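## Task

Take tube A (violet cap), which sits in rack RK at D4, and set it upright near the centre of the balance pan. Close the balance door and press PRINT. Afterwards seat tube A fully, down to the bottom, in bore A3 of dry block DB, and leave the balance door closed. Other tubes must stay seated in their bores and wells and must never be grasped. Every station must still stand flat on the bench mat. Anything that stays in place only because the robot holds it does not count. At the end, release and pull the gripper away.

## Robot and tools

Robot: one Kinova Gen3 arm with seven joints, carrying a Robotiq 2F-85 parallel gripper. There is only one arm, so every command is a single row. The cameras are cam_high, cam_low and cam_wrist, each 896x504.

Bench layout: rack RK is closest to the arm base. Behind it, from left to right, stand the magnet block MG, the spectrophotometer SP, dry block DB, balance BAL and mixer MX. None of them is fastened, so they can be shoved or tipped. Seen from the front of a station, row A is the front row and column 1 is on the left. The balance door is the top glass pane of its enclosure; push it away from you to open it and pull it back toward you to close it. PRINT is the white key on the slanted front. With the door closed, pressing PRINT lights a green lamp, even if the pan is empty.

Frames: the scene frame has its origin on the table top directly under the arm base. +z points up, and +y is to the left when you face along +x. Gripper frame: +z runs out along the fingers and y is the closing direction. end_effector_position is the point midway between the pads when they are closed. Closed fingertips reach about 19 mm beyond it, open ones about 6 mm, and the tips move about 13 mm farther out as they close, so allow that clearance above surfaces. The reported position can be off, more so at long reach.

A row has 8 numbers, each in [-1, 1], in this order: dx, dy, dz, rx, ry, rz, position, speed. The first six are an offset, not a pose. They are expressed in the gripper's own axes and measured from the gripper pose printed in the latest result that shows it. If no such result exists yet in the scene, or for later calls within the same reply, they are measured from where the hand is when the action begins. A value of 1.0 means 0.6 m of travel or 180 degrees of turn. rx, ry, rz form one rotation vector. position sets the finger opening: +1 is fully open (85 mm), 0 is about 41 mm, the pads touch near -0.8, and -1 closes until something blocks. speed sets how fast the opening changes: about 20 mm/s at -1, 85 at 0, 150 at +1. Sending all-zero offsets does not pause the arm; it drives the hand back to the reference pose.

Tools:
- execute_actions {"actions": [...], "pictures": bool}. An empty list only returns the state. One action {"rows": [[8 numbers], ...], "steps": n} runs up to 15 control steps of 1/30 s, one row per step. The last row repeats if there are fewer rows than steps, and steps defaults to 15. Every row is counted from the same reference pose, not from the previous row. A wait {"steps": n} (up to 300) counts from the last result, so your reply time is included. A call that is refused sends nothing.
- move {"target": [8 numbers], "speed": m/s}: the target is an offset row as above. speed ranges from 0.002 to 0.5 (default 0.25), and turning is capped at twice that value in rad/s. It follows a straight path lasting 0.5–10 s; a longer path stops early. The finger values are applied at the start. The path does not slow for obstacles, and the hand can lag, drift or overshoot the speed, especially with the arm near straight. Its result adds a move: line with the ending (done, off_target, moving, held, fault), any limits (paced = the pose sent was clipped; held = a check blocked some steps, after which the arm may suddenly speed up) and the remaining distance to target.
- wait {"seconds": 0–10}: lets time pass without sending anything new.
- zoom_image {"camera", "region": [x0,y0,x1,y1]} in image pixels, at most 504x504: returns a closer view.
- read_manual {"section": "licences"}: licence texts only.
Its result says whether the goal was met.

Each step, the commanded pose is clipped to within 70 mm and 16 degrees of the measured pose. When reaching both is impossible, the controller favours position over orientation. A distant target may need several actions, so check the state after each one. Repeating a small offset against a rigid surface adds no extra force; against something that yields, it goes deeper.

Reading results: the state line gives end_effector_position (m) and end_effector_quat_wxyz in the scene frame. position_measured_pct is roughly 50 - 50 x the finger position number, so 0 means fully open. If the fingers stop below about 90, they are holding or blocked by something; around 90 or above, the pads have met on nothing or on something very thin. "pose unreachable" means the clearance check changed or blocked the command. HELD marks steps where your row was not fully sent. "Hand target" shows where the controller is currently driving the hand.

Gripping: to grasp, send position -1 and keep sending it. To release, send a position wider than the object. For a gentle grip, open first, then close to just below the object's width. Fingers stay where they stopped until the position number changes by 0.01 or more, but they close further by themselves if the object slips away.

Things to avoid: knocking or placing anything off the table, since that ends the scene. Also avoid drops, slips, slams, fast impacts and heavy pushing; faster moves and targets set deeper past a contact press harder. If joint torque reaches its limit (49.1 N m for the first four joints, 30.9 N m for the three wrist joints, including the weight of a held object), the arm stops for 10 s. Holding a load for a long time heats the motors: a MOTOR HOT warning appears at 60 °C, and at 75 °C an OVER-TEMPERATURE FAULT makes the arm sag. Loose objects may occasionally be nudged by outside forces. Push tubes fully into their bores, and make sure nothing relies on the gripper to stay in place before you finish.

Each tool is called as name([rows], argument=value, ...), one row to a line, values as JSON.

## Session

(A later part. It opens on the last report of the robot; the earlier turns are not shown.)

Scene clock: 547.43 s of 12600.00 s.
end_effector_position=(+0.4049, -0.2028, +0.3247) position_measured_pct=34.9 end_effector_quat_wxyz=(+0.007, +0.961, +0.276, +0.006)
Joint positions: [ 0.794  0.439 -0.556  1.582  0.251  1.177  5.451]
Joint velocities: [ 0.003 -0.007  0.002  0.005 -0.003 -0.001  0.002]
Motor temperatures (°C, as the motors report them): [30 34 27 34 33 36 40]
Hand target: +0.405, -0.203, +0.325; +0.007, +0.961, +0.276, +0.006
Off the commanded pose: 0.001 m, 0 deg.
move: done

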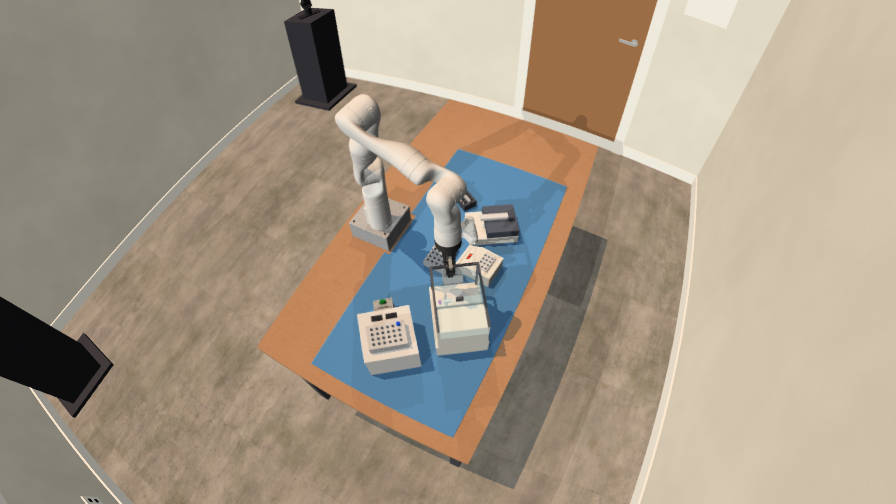

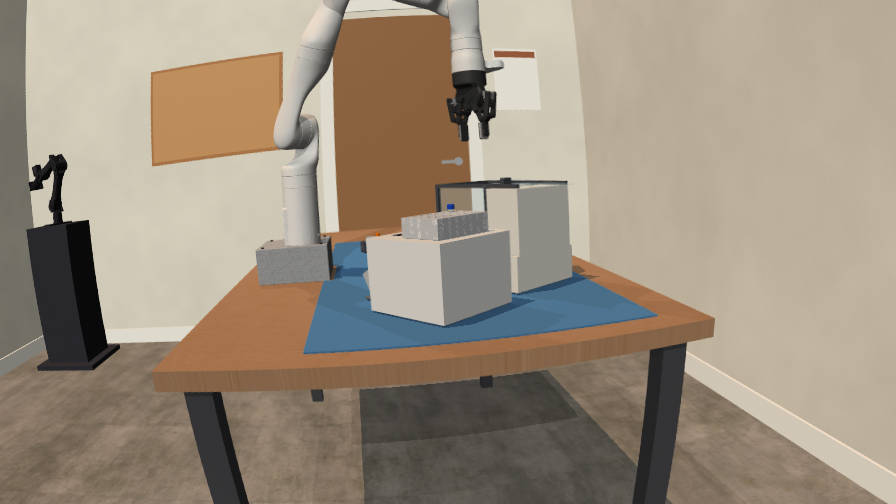

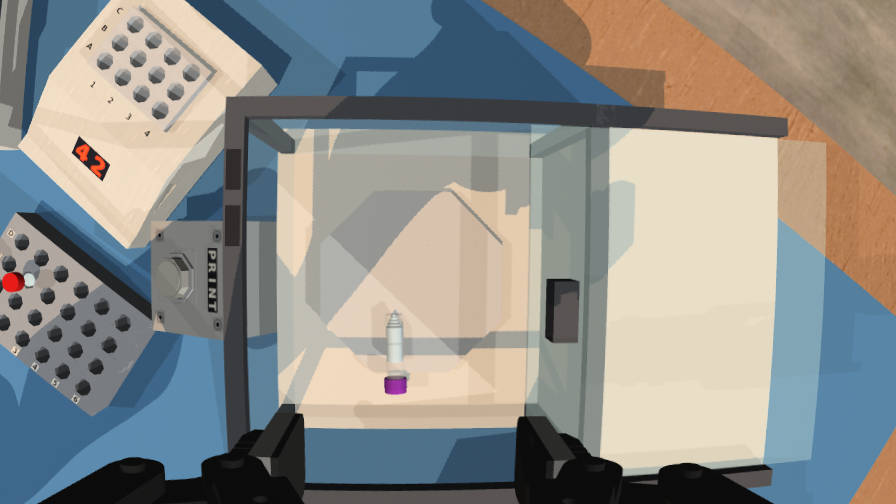

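move(target=[-0.0133, -0.045, 0, 0, 0, 0.5, -1, 0], speed=0.2)

move(target=[0, 0, 0, -0.15, -0.05, 0, -1, 0], speed=0.1)

Scene clock: 606.07 s of 12600.00 s.
end_effector_position=(+0.3837, -0.1843, +0.3241) position_measured_pct=91.7 end_effector_quat_wxyz=(+0.000, +0.875, -0.485, +0.009)
Joint positions: [ 0.564  0.342 -0.229  1.681  0.089  1.113  4.003]
Joint velocities: [-0.003 -0.001  0.001 -0.001  0.001 -0.001 -0.006]
Motor temperatures (°C, as the motors report them): [30 34 27 34 33 36 40]
Hand target: +0.384, -0.184, +0.324; +0.000, +0.875, -0.485, +0.009
Off the commanded pose: 0.000 m, 0 deg.
move: done

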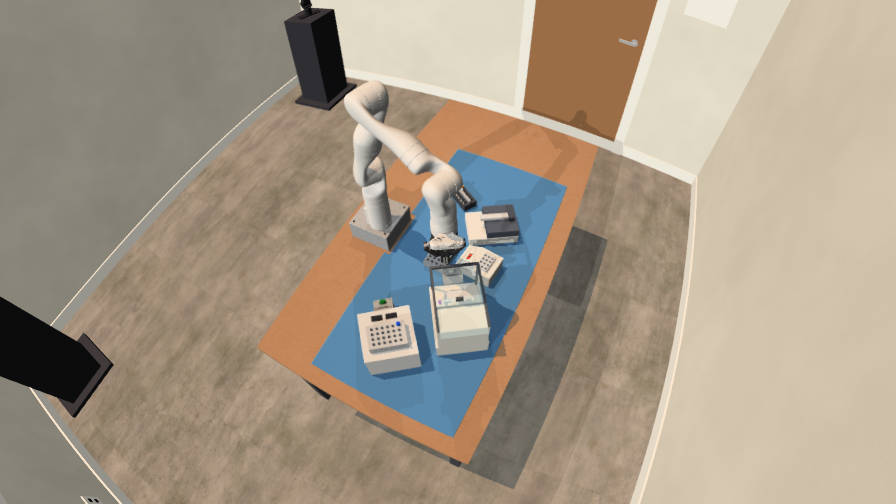

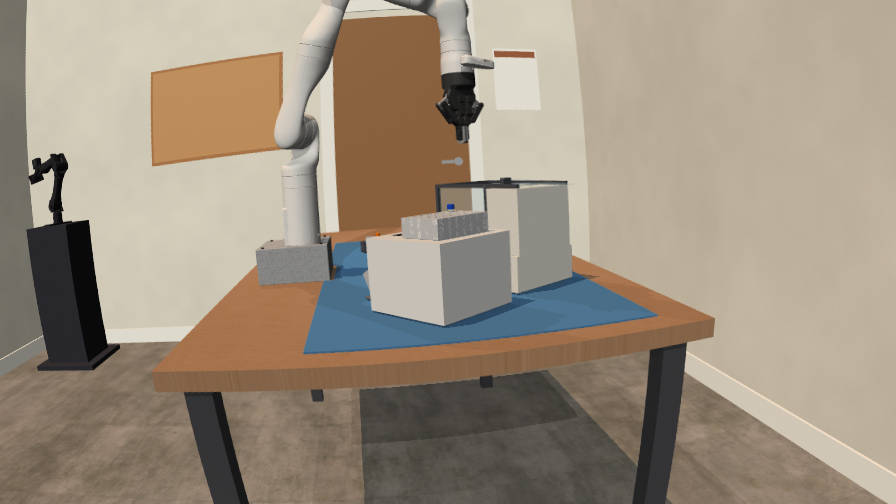

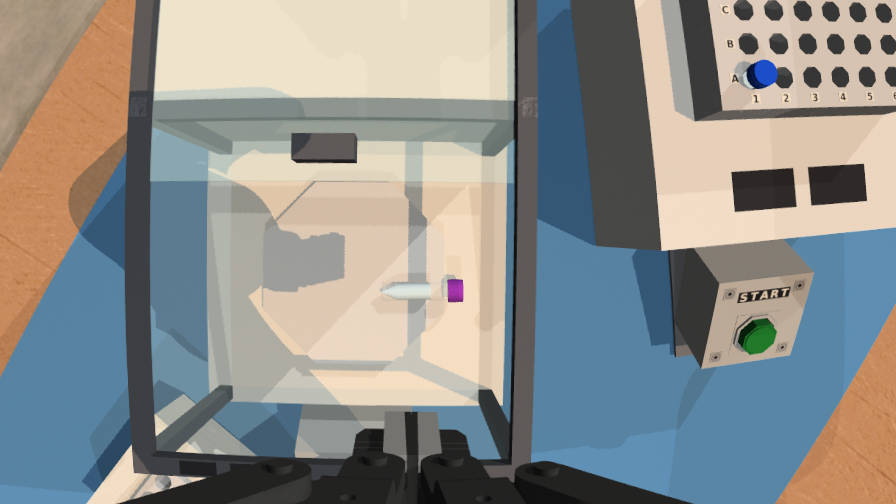

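Scene clock: 608.87 s of 12600.00 s.
end_effector_position=(+0.3837, -0.1846, +0.3248) position_measured_pct=91.7 end_effector_quat_wxyz=(+0.167, +0.848, -0.472, -0.171)
Joint positions: [ 0.32   0.642 -0.153  1.294  0.289  1.661  3.826]
Joint velocities: [-0.004  0.009  0.002 -0.008  0.     0.006 -0.   ]
Motor temperatures (°C, as the motors report them): [30 34 27 34 33 36 40]
Hand target: +0.384, -0.184, +0.325; +0.167, +0.848, -0.472, -0.172
Off the commanded pose: 0.001 m, 0 deg.
move: done

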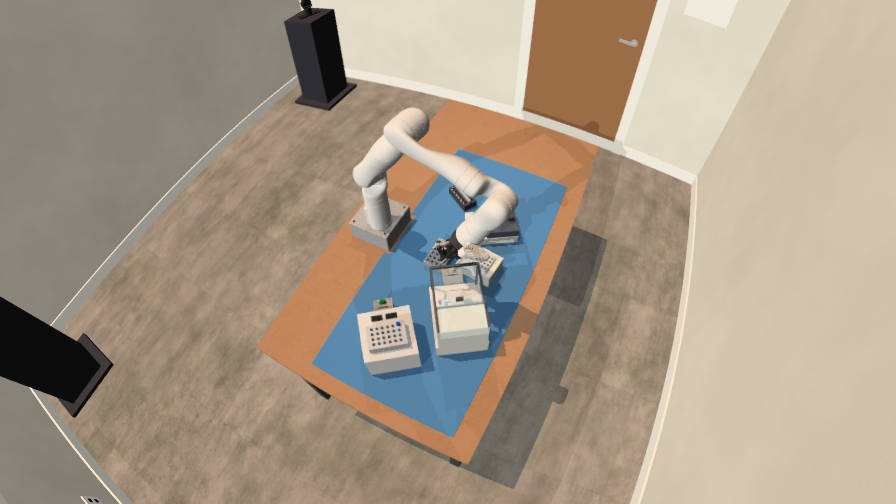

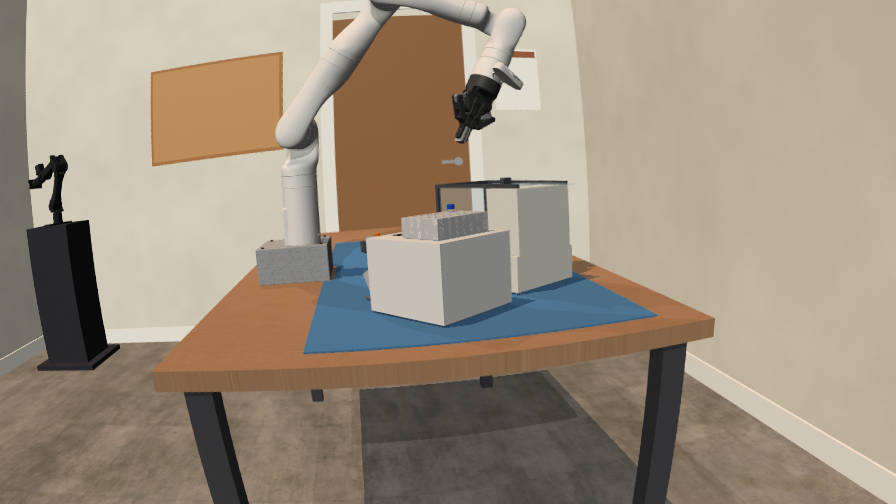

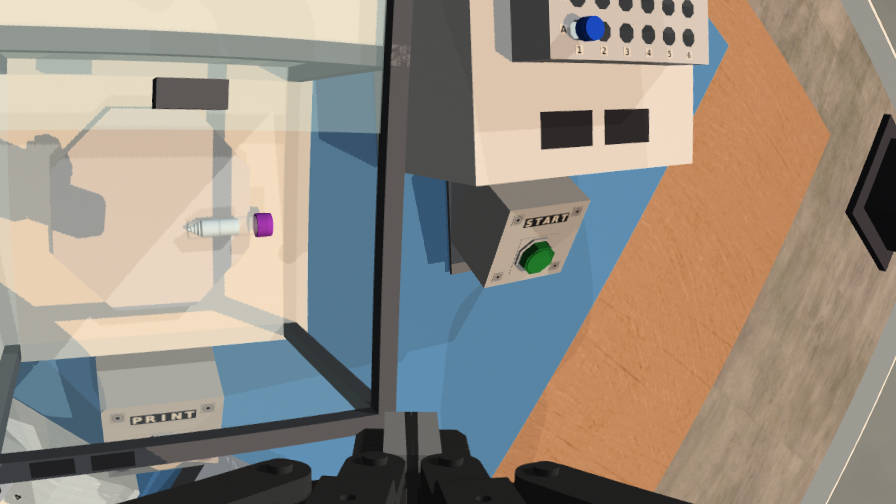

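move(target=[0.0527, -0.1377, 0.2983, 0, 0, 0, -1, 0], speed=0.06)

Scene clock: 635.10 s of 12600.00 s.
end_effector_position=(+0.3811, -0.1924, +0.1257) position_measured_pct=91.7 end_effector_quat_wxyz=(+0.167, +0.848, -0.472, -0.171)
Joint positions: [ 0.328  0.911 -0.136  1.492  0.346  1.211  3.71 ]
Joint velocities: [-0.     0.005  0.    -0.001  0.001 -0.002  0.   ]
Motor temperatures (°C, as the motors report them): [30 34 27 34 33 36 40]
Hand target: +0.381, -0.192, +0.126; +0.167, +0.848, -0.472, -0.171
Off the commanded pose: 0.001 m, 0 deg.
move: done

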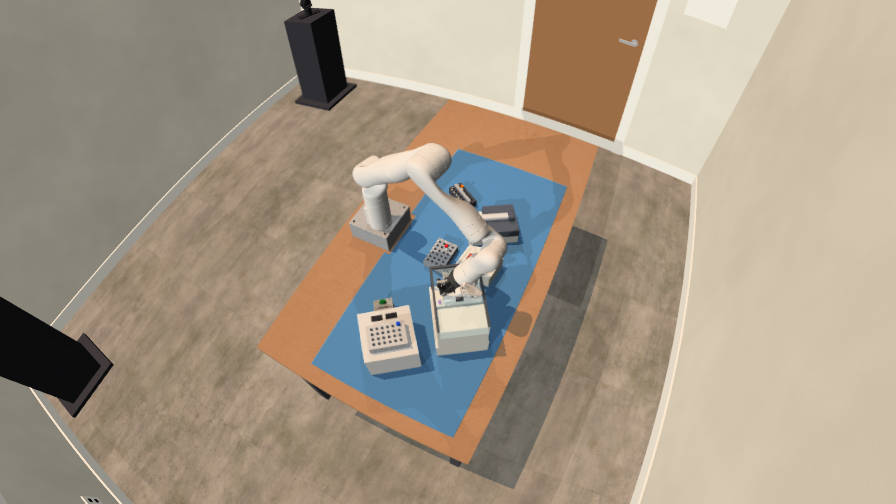

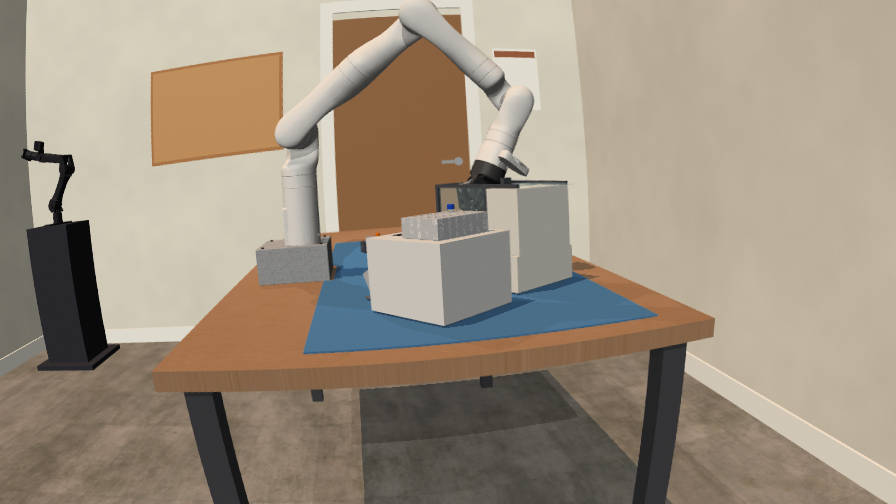

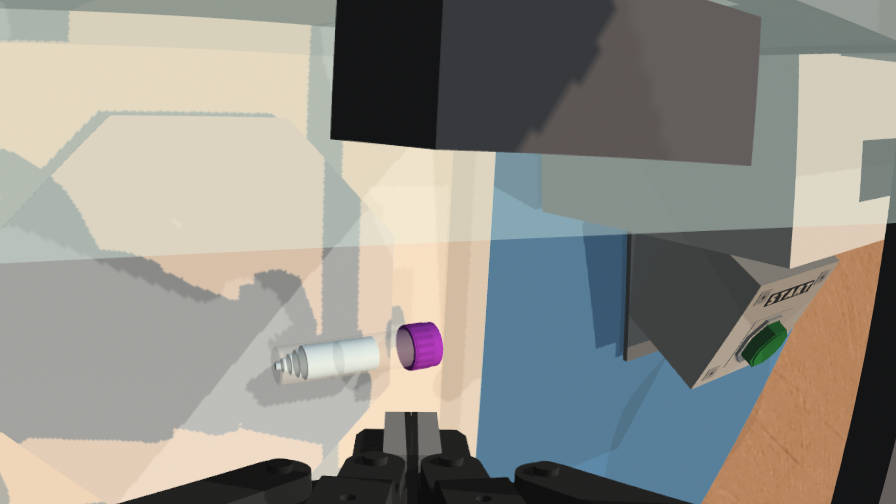

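move(target=[0.0044, -0.0148, 0.0295, 0, 0, 0, -1, 0], speed=0.02)

Scene clock: 644.00 s of 12600.00 s.
end_effector_position=(+0.3846, -0.1955, +0.1118) position_measured_pct=91.7 end_effector_quat_wxyz=(+0.167, +0.848, -0.475, -0.164)
Joint positions: [ 0.328  0.934 -0.132  1.491  0.356  1.177  3.697]
Joint velocities: [ 0.002  0.    -0.003  0.001  0.001 -0.005 -0.003]
Motor temperatures (°C, as the motors report them): [30 34 27 34 33 36 40]
Hand target: +0.381, -0.192, +0.106; +0.167, +0.848, -0.472, -0.171
Off the commanded pose: 0.008 m, 1 deg.
move: off_target

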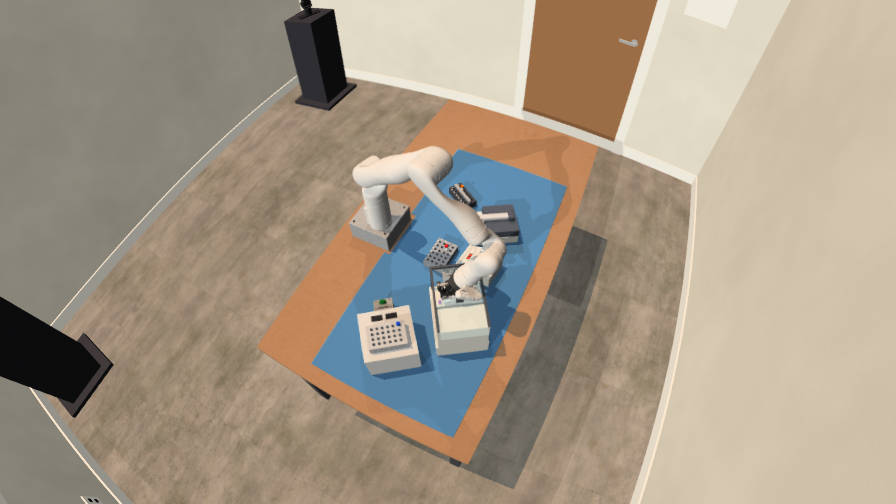

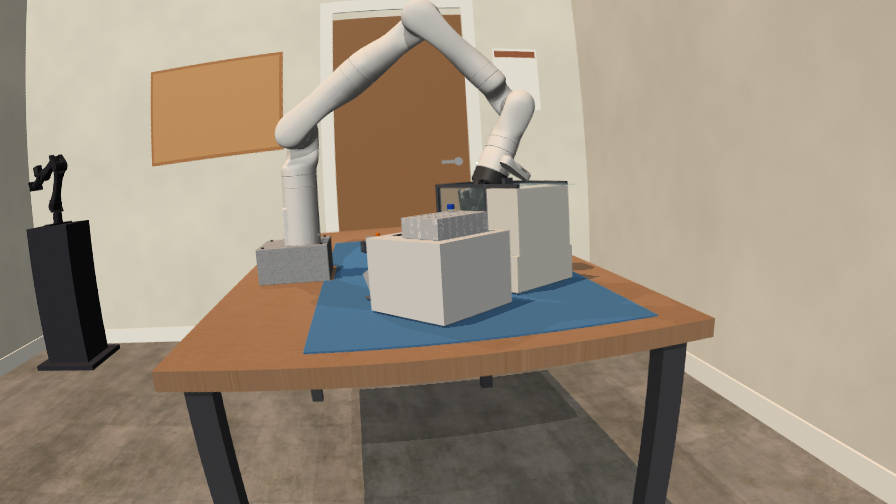

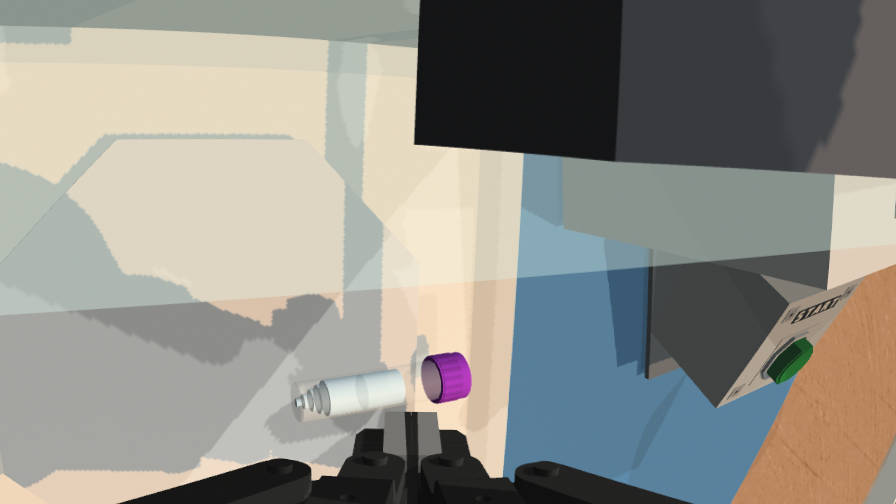

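move(target=[-0.04, 0.108, -0.222, 0, 0, 0, -1, 0], speed=0.08)

move(target=[0, 0, 0, 0, 0, 0.5, -1, 0], speed=0.4)

move(target=[0, 0, 0, 0, 0, 0.5, -1, 0], speed=0.4)

Scene clock: 661.00 s of 12600.00 s.
end_effector_position=(+0.3820, -0.1898, +0.2614) position_measured_pct=91.7 end_effector_quat_wxyz=(+0.167, +0.848, -0.475, -0.164)
Joint positions: [ 0.33   0.699 -0.151  1.404  0.305  1.486  3.782]
Joint velocities: [-0.    -0.003 -0.    -0.002 -0.001  0.002 -0.001]
Motor temperatures (°C, as the motors report them): [30 34 27 34 33 36 40]
Hand target: +0.382, -0.190, +0.262; +0.167, +0.848, -0.475, -0.164
Off the commanded pose: 0.000 m, 0 deg.
move: done

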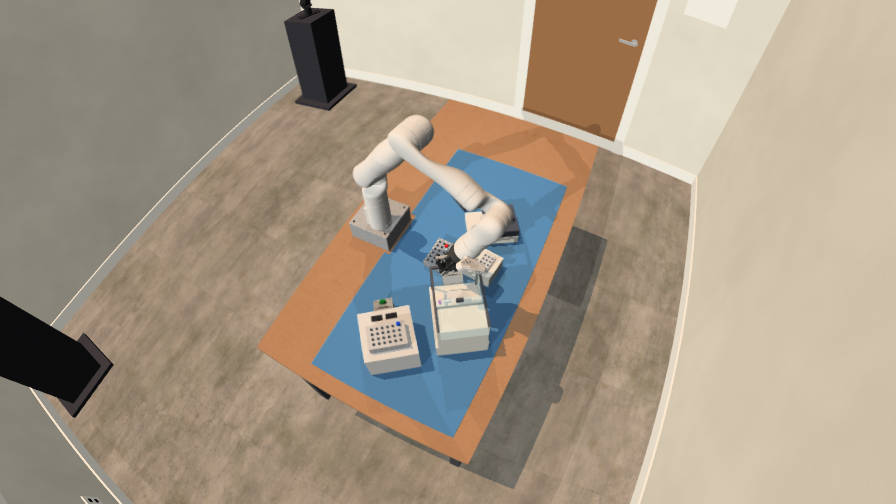

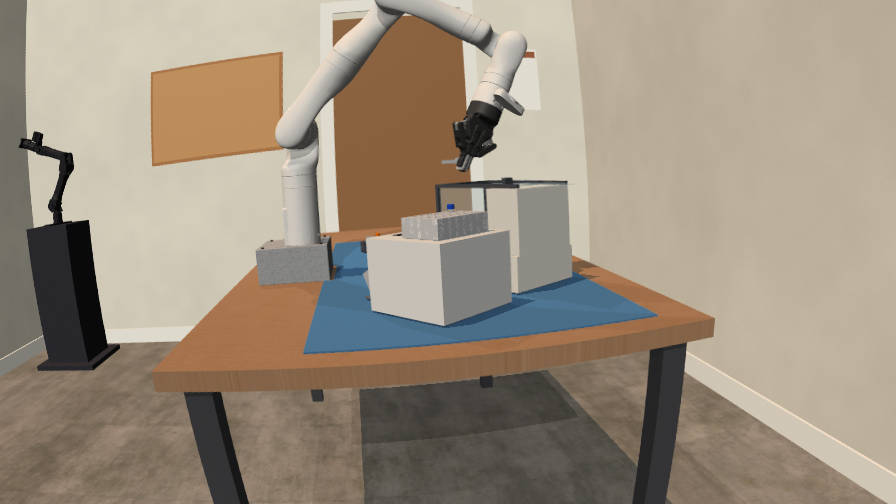

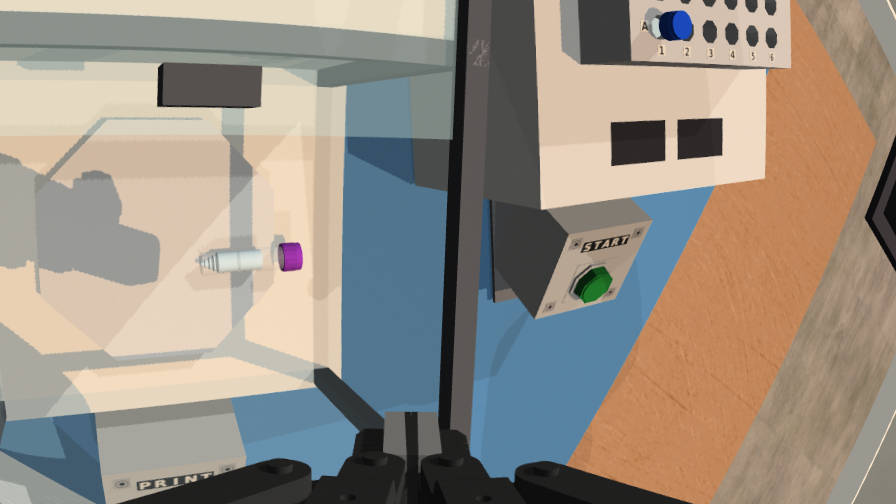

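Scene clock: 663.47 s of 12600.00 s.
end_effector_position=(+0.3820, -0.1899, +0.2614) position_measured_pct=91.7 end_effector_quat_wxyz=(-0.234, -0.263, +0.936, -0.001)
Joint positions: [0.096 0.708 0.26  1.415 0.094 1.434 2.41 ]
Joint velocities: [-0.004  0.001 -0.001 -0.001  0.    -0.    -0.005]
Motor temperatures (°C, as the motors report them): [30 34 27 34 33 36 40]
Hand target: +0.382, -0.190, +0.261; -0.234, -0.263, +0.936, -0.002
Off the commanded pose: 0.000 m, 0 deg.
move: done

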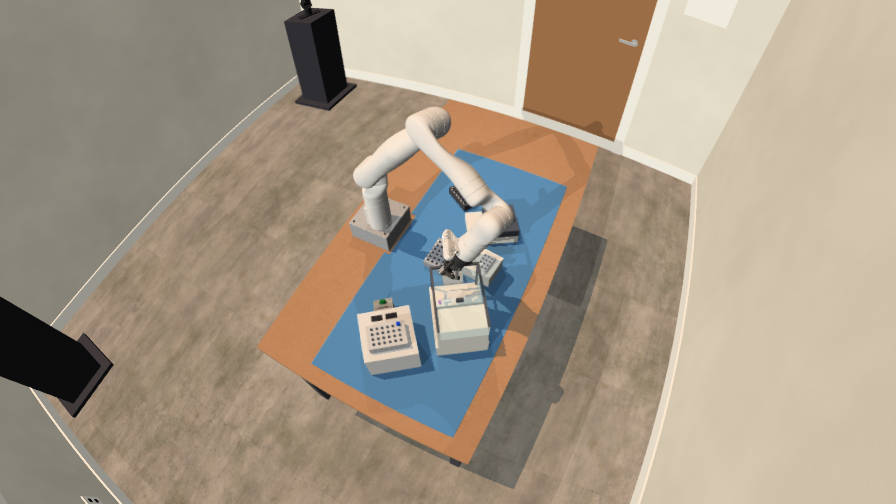

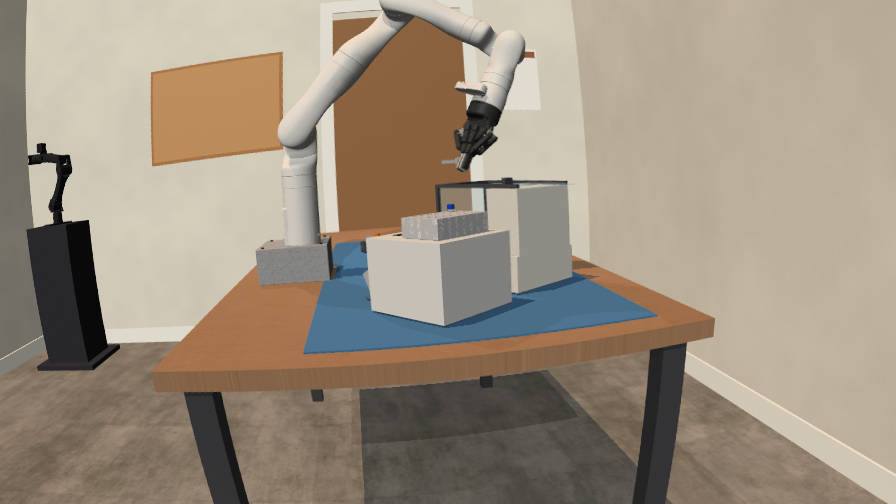

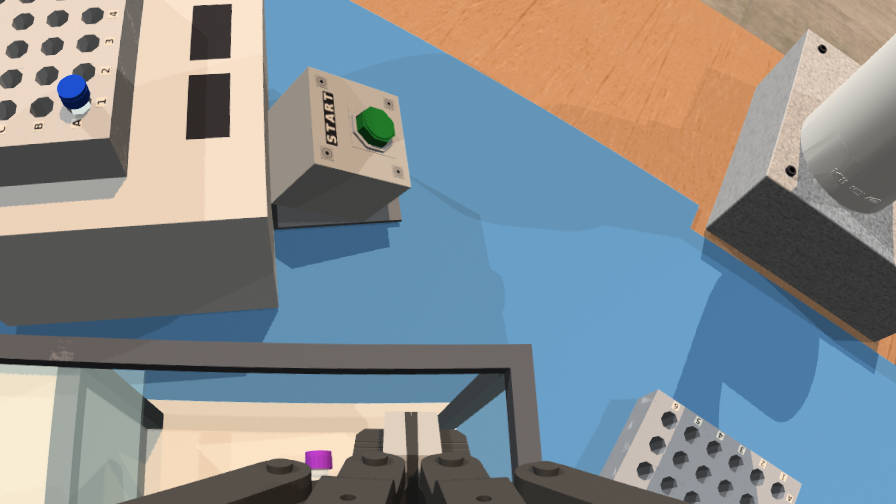

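Scene clock: 665.93 s of 12600.00 s.
end_effector_position=(+0.3820, -0.1899, +0.2614) position_measured_pct=91.7 end_effector_quat_wxyz=(-0.164, +0.476, +0.848, -0.166)
Joint positions: [-0.134  0.793  0.703  1.426 -0.16   1.429  1.085]
Joint velocities: [-0.003  0.002  0.001  0.    -0.001  0.001 -0.006]
Motor temperatures (°C, as the motors report them): [30 34 27 34 33 36 40]
Hand target: +0.382, -0.190, +0.261; -0.164, +0.476, +0.848, -0.166
Off the commanded pose: 0.000 m, 0 deg.
move: done

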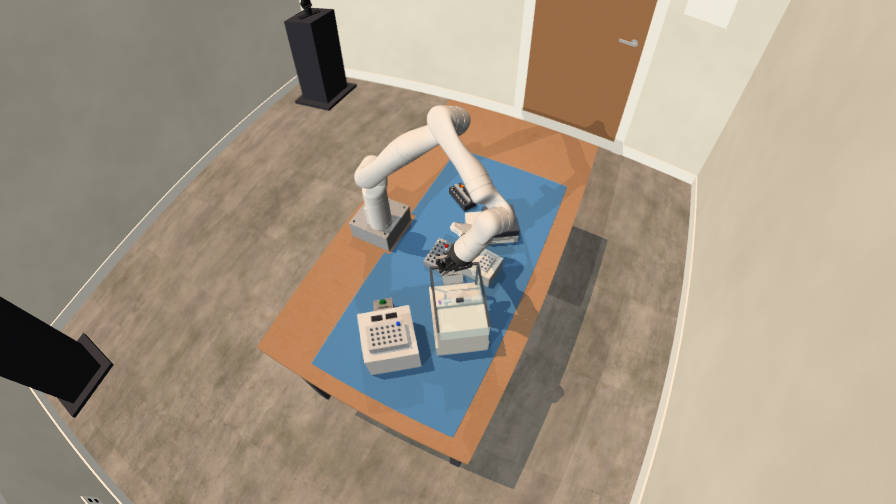

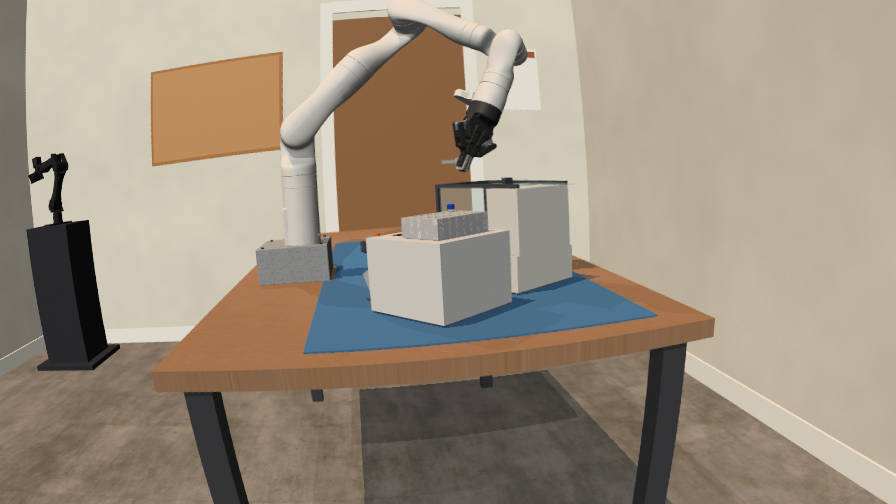

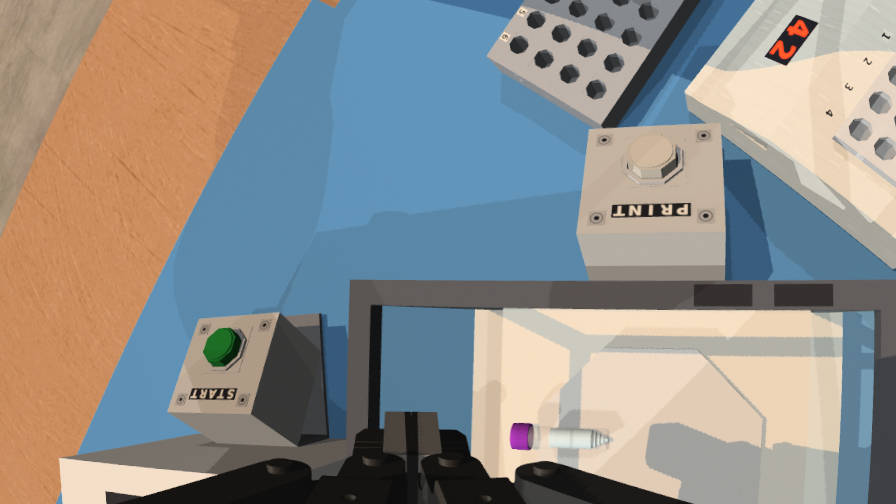

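move(target=[-0.035, 0.1053, 0.2168, 0, 0, 0, -1, 0], speed=0.05)

Scene clock: 673.90 s of 12600.00 s.
end_effector_position=(+0.3834, -0.1932, +0.1156) position_measured_pct=91.7 end_effector_quat_wxyz=(-0.164, +0.476, +0.848, -0.166)
Joint positions: [-0.089  1.017  0.615  1.518 -0.261  1.13   1.077]
Joint velocities: [ 0.001  0.004 -0.001 -0.002 -0.    -0.002 -0.   ]
Motor temperatures (°C, as the motors report them): [30 34 27 34 33 36 40]
Hand target: +0.383, -0.193, +0.115; -0.164, +0.476, +0.848, -0.166
Off the commanded pose: 0.000 m, 0 deg.
move: done

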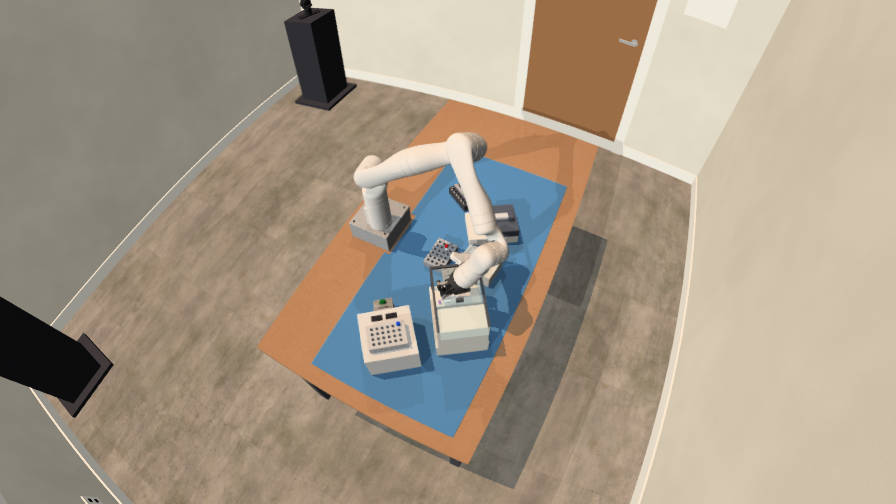

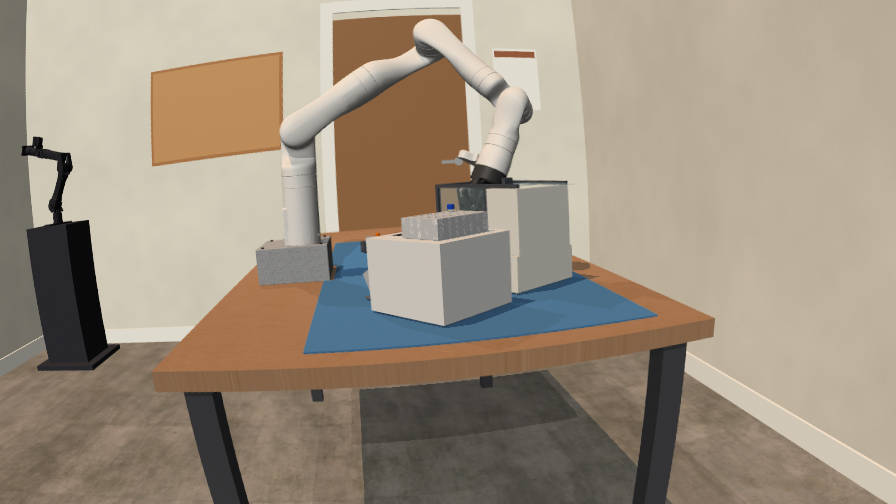

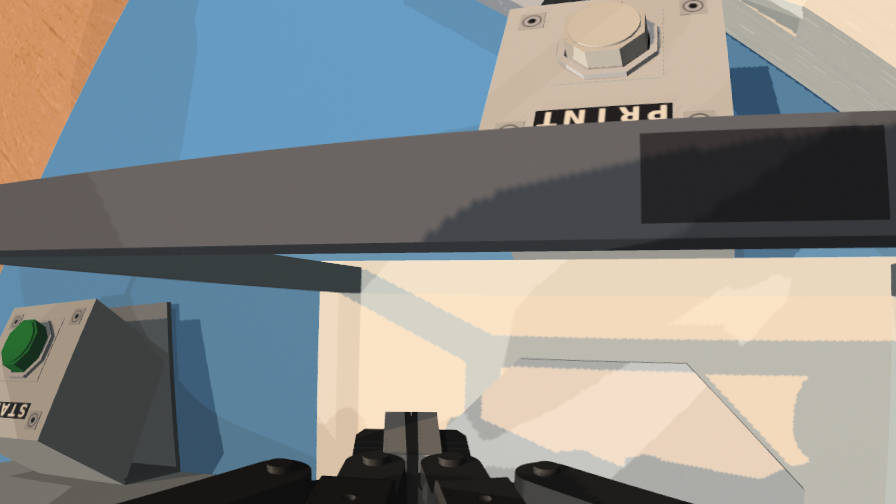

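move(target=[0.0018, 0.005, 0.0175, 0, 0, 0, -1, 0], speed=0.015)

Scene clock: 684.63 s of 12600.00 s.
end_effector_position=(+0.3811, -0.1924, +0.1065) position_measured_pct=91.7 end_effector_quat_wxyz=(-0.163, +0.476, +0.848, -0.166)
Joint positions: [-0.089  1.029  0.609  1.53  -0.268  1.105  1.076]
Joint velocities: [-0.    -0.001 -0.002  0.001 -0.001 -0.004  0.   ]
Motor temperatures (°C, as the motors report them): [30 34 27 34 33 36 40]
Hand target: +0.381, -0.192, +0.105; -0.164, +0.476, +0.848, -0.166
Off the commanded pose: 0.001 m, 0 deg.
move: done

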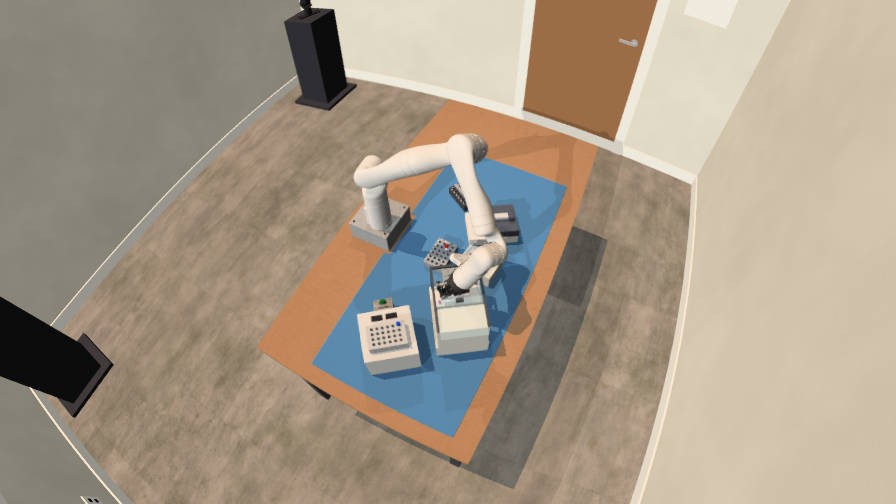

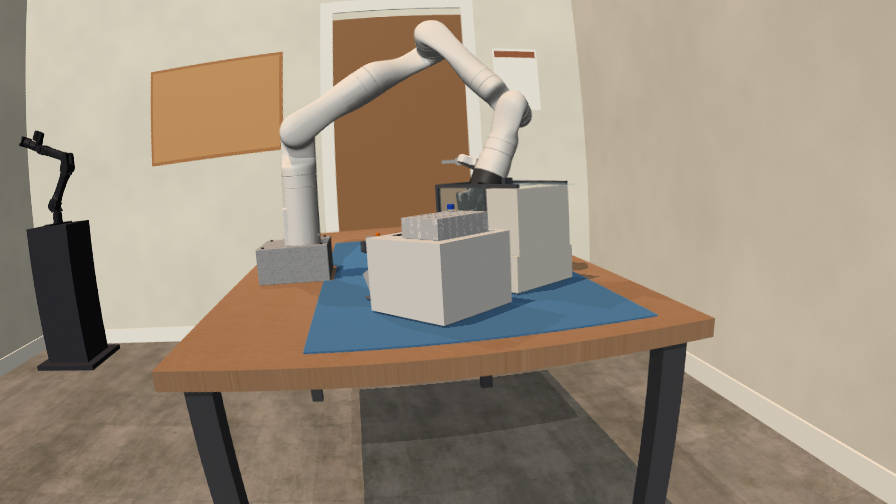

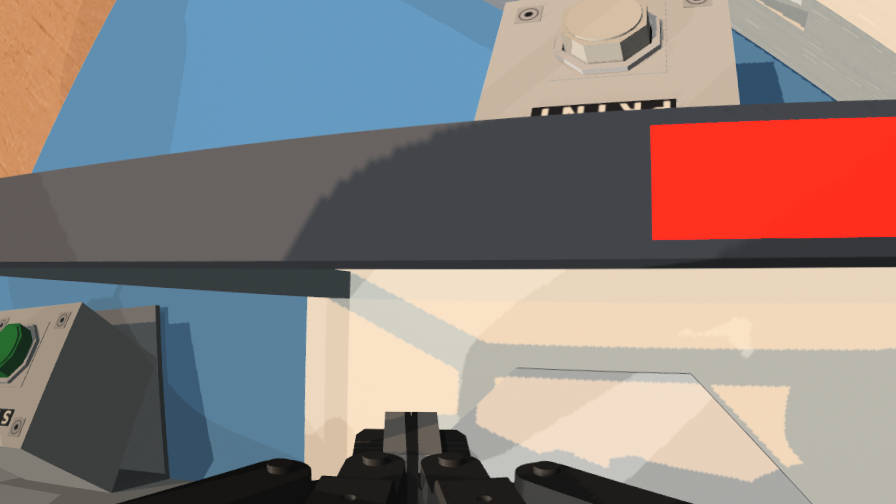

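move(target=[-0.0292, -0.0027, -0.0082, 0, 0, 0, -1, 0], speed=0.015)

Scene clock: 696.33 s of 12600.00 s.
end_effector_position=(+0.3907, -0.2075, +0.1095) position_measured_pct=91.7 end_effector_quat_wxyz=(-0.163, +0.476, +0.848, -0.166)
Joint positions: [-0.058  1.043  0.612  1.474 -0.261  1.138  1.089]
Joint velocities: [ 0.003  0.002 -0.002 -0.005  0.002  0.003  0.   ]
Motor temperatures (°C, as the motors report them): [30 35 27 34 33 36 40]
Hand target: +0.391, -0.208, +0.109; -0.163, +0.476, +0.848, -0.166
Off the commanded pose: 0.000 m, 0 deg.
move: done

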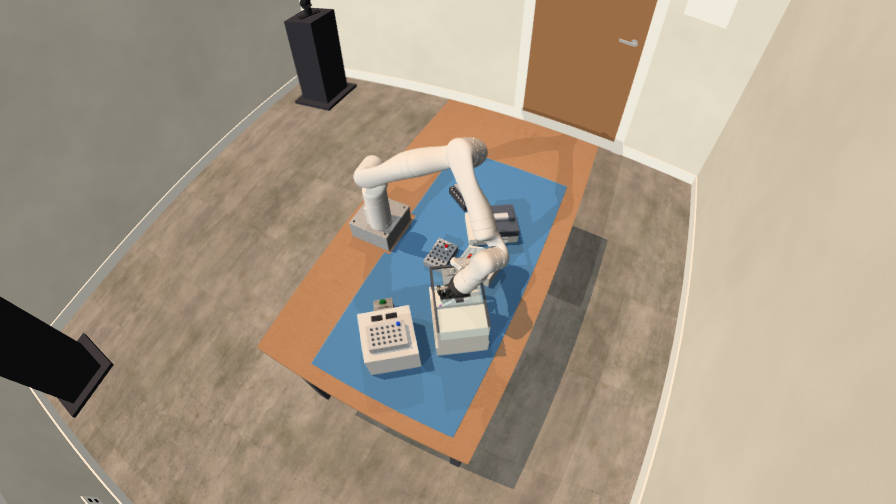

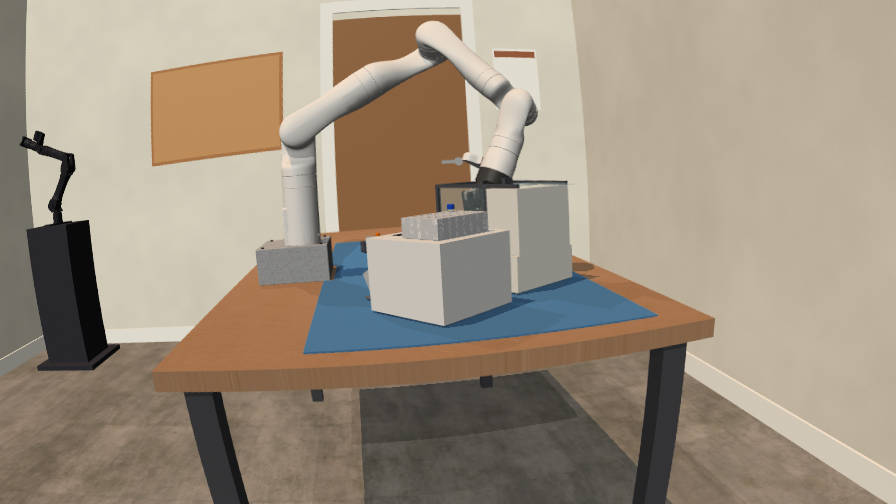

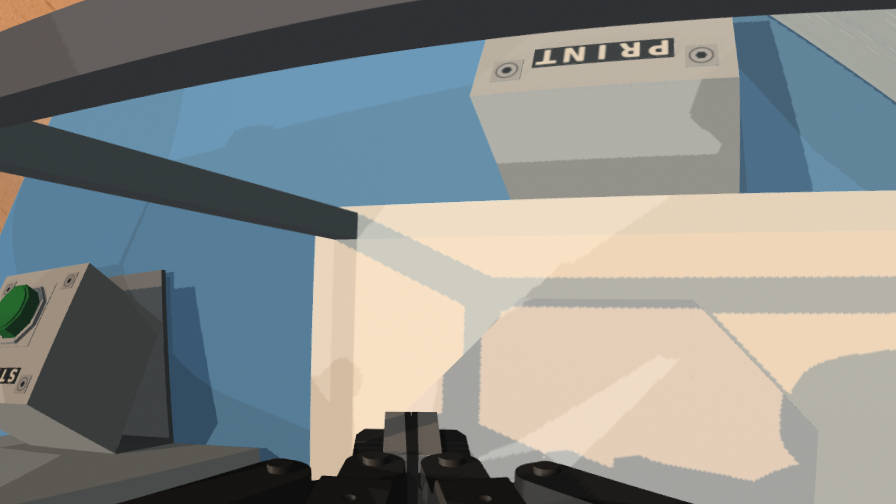

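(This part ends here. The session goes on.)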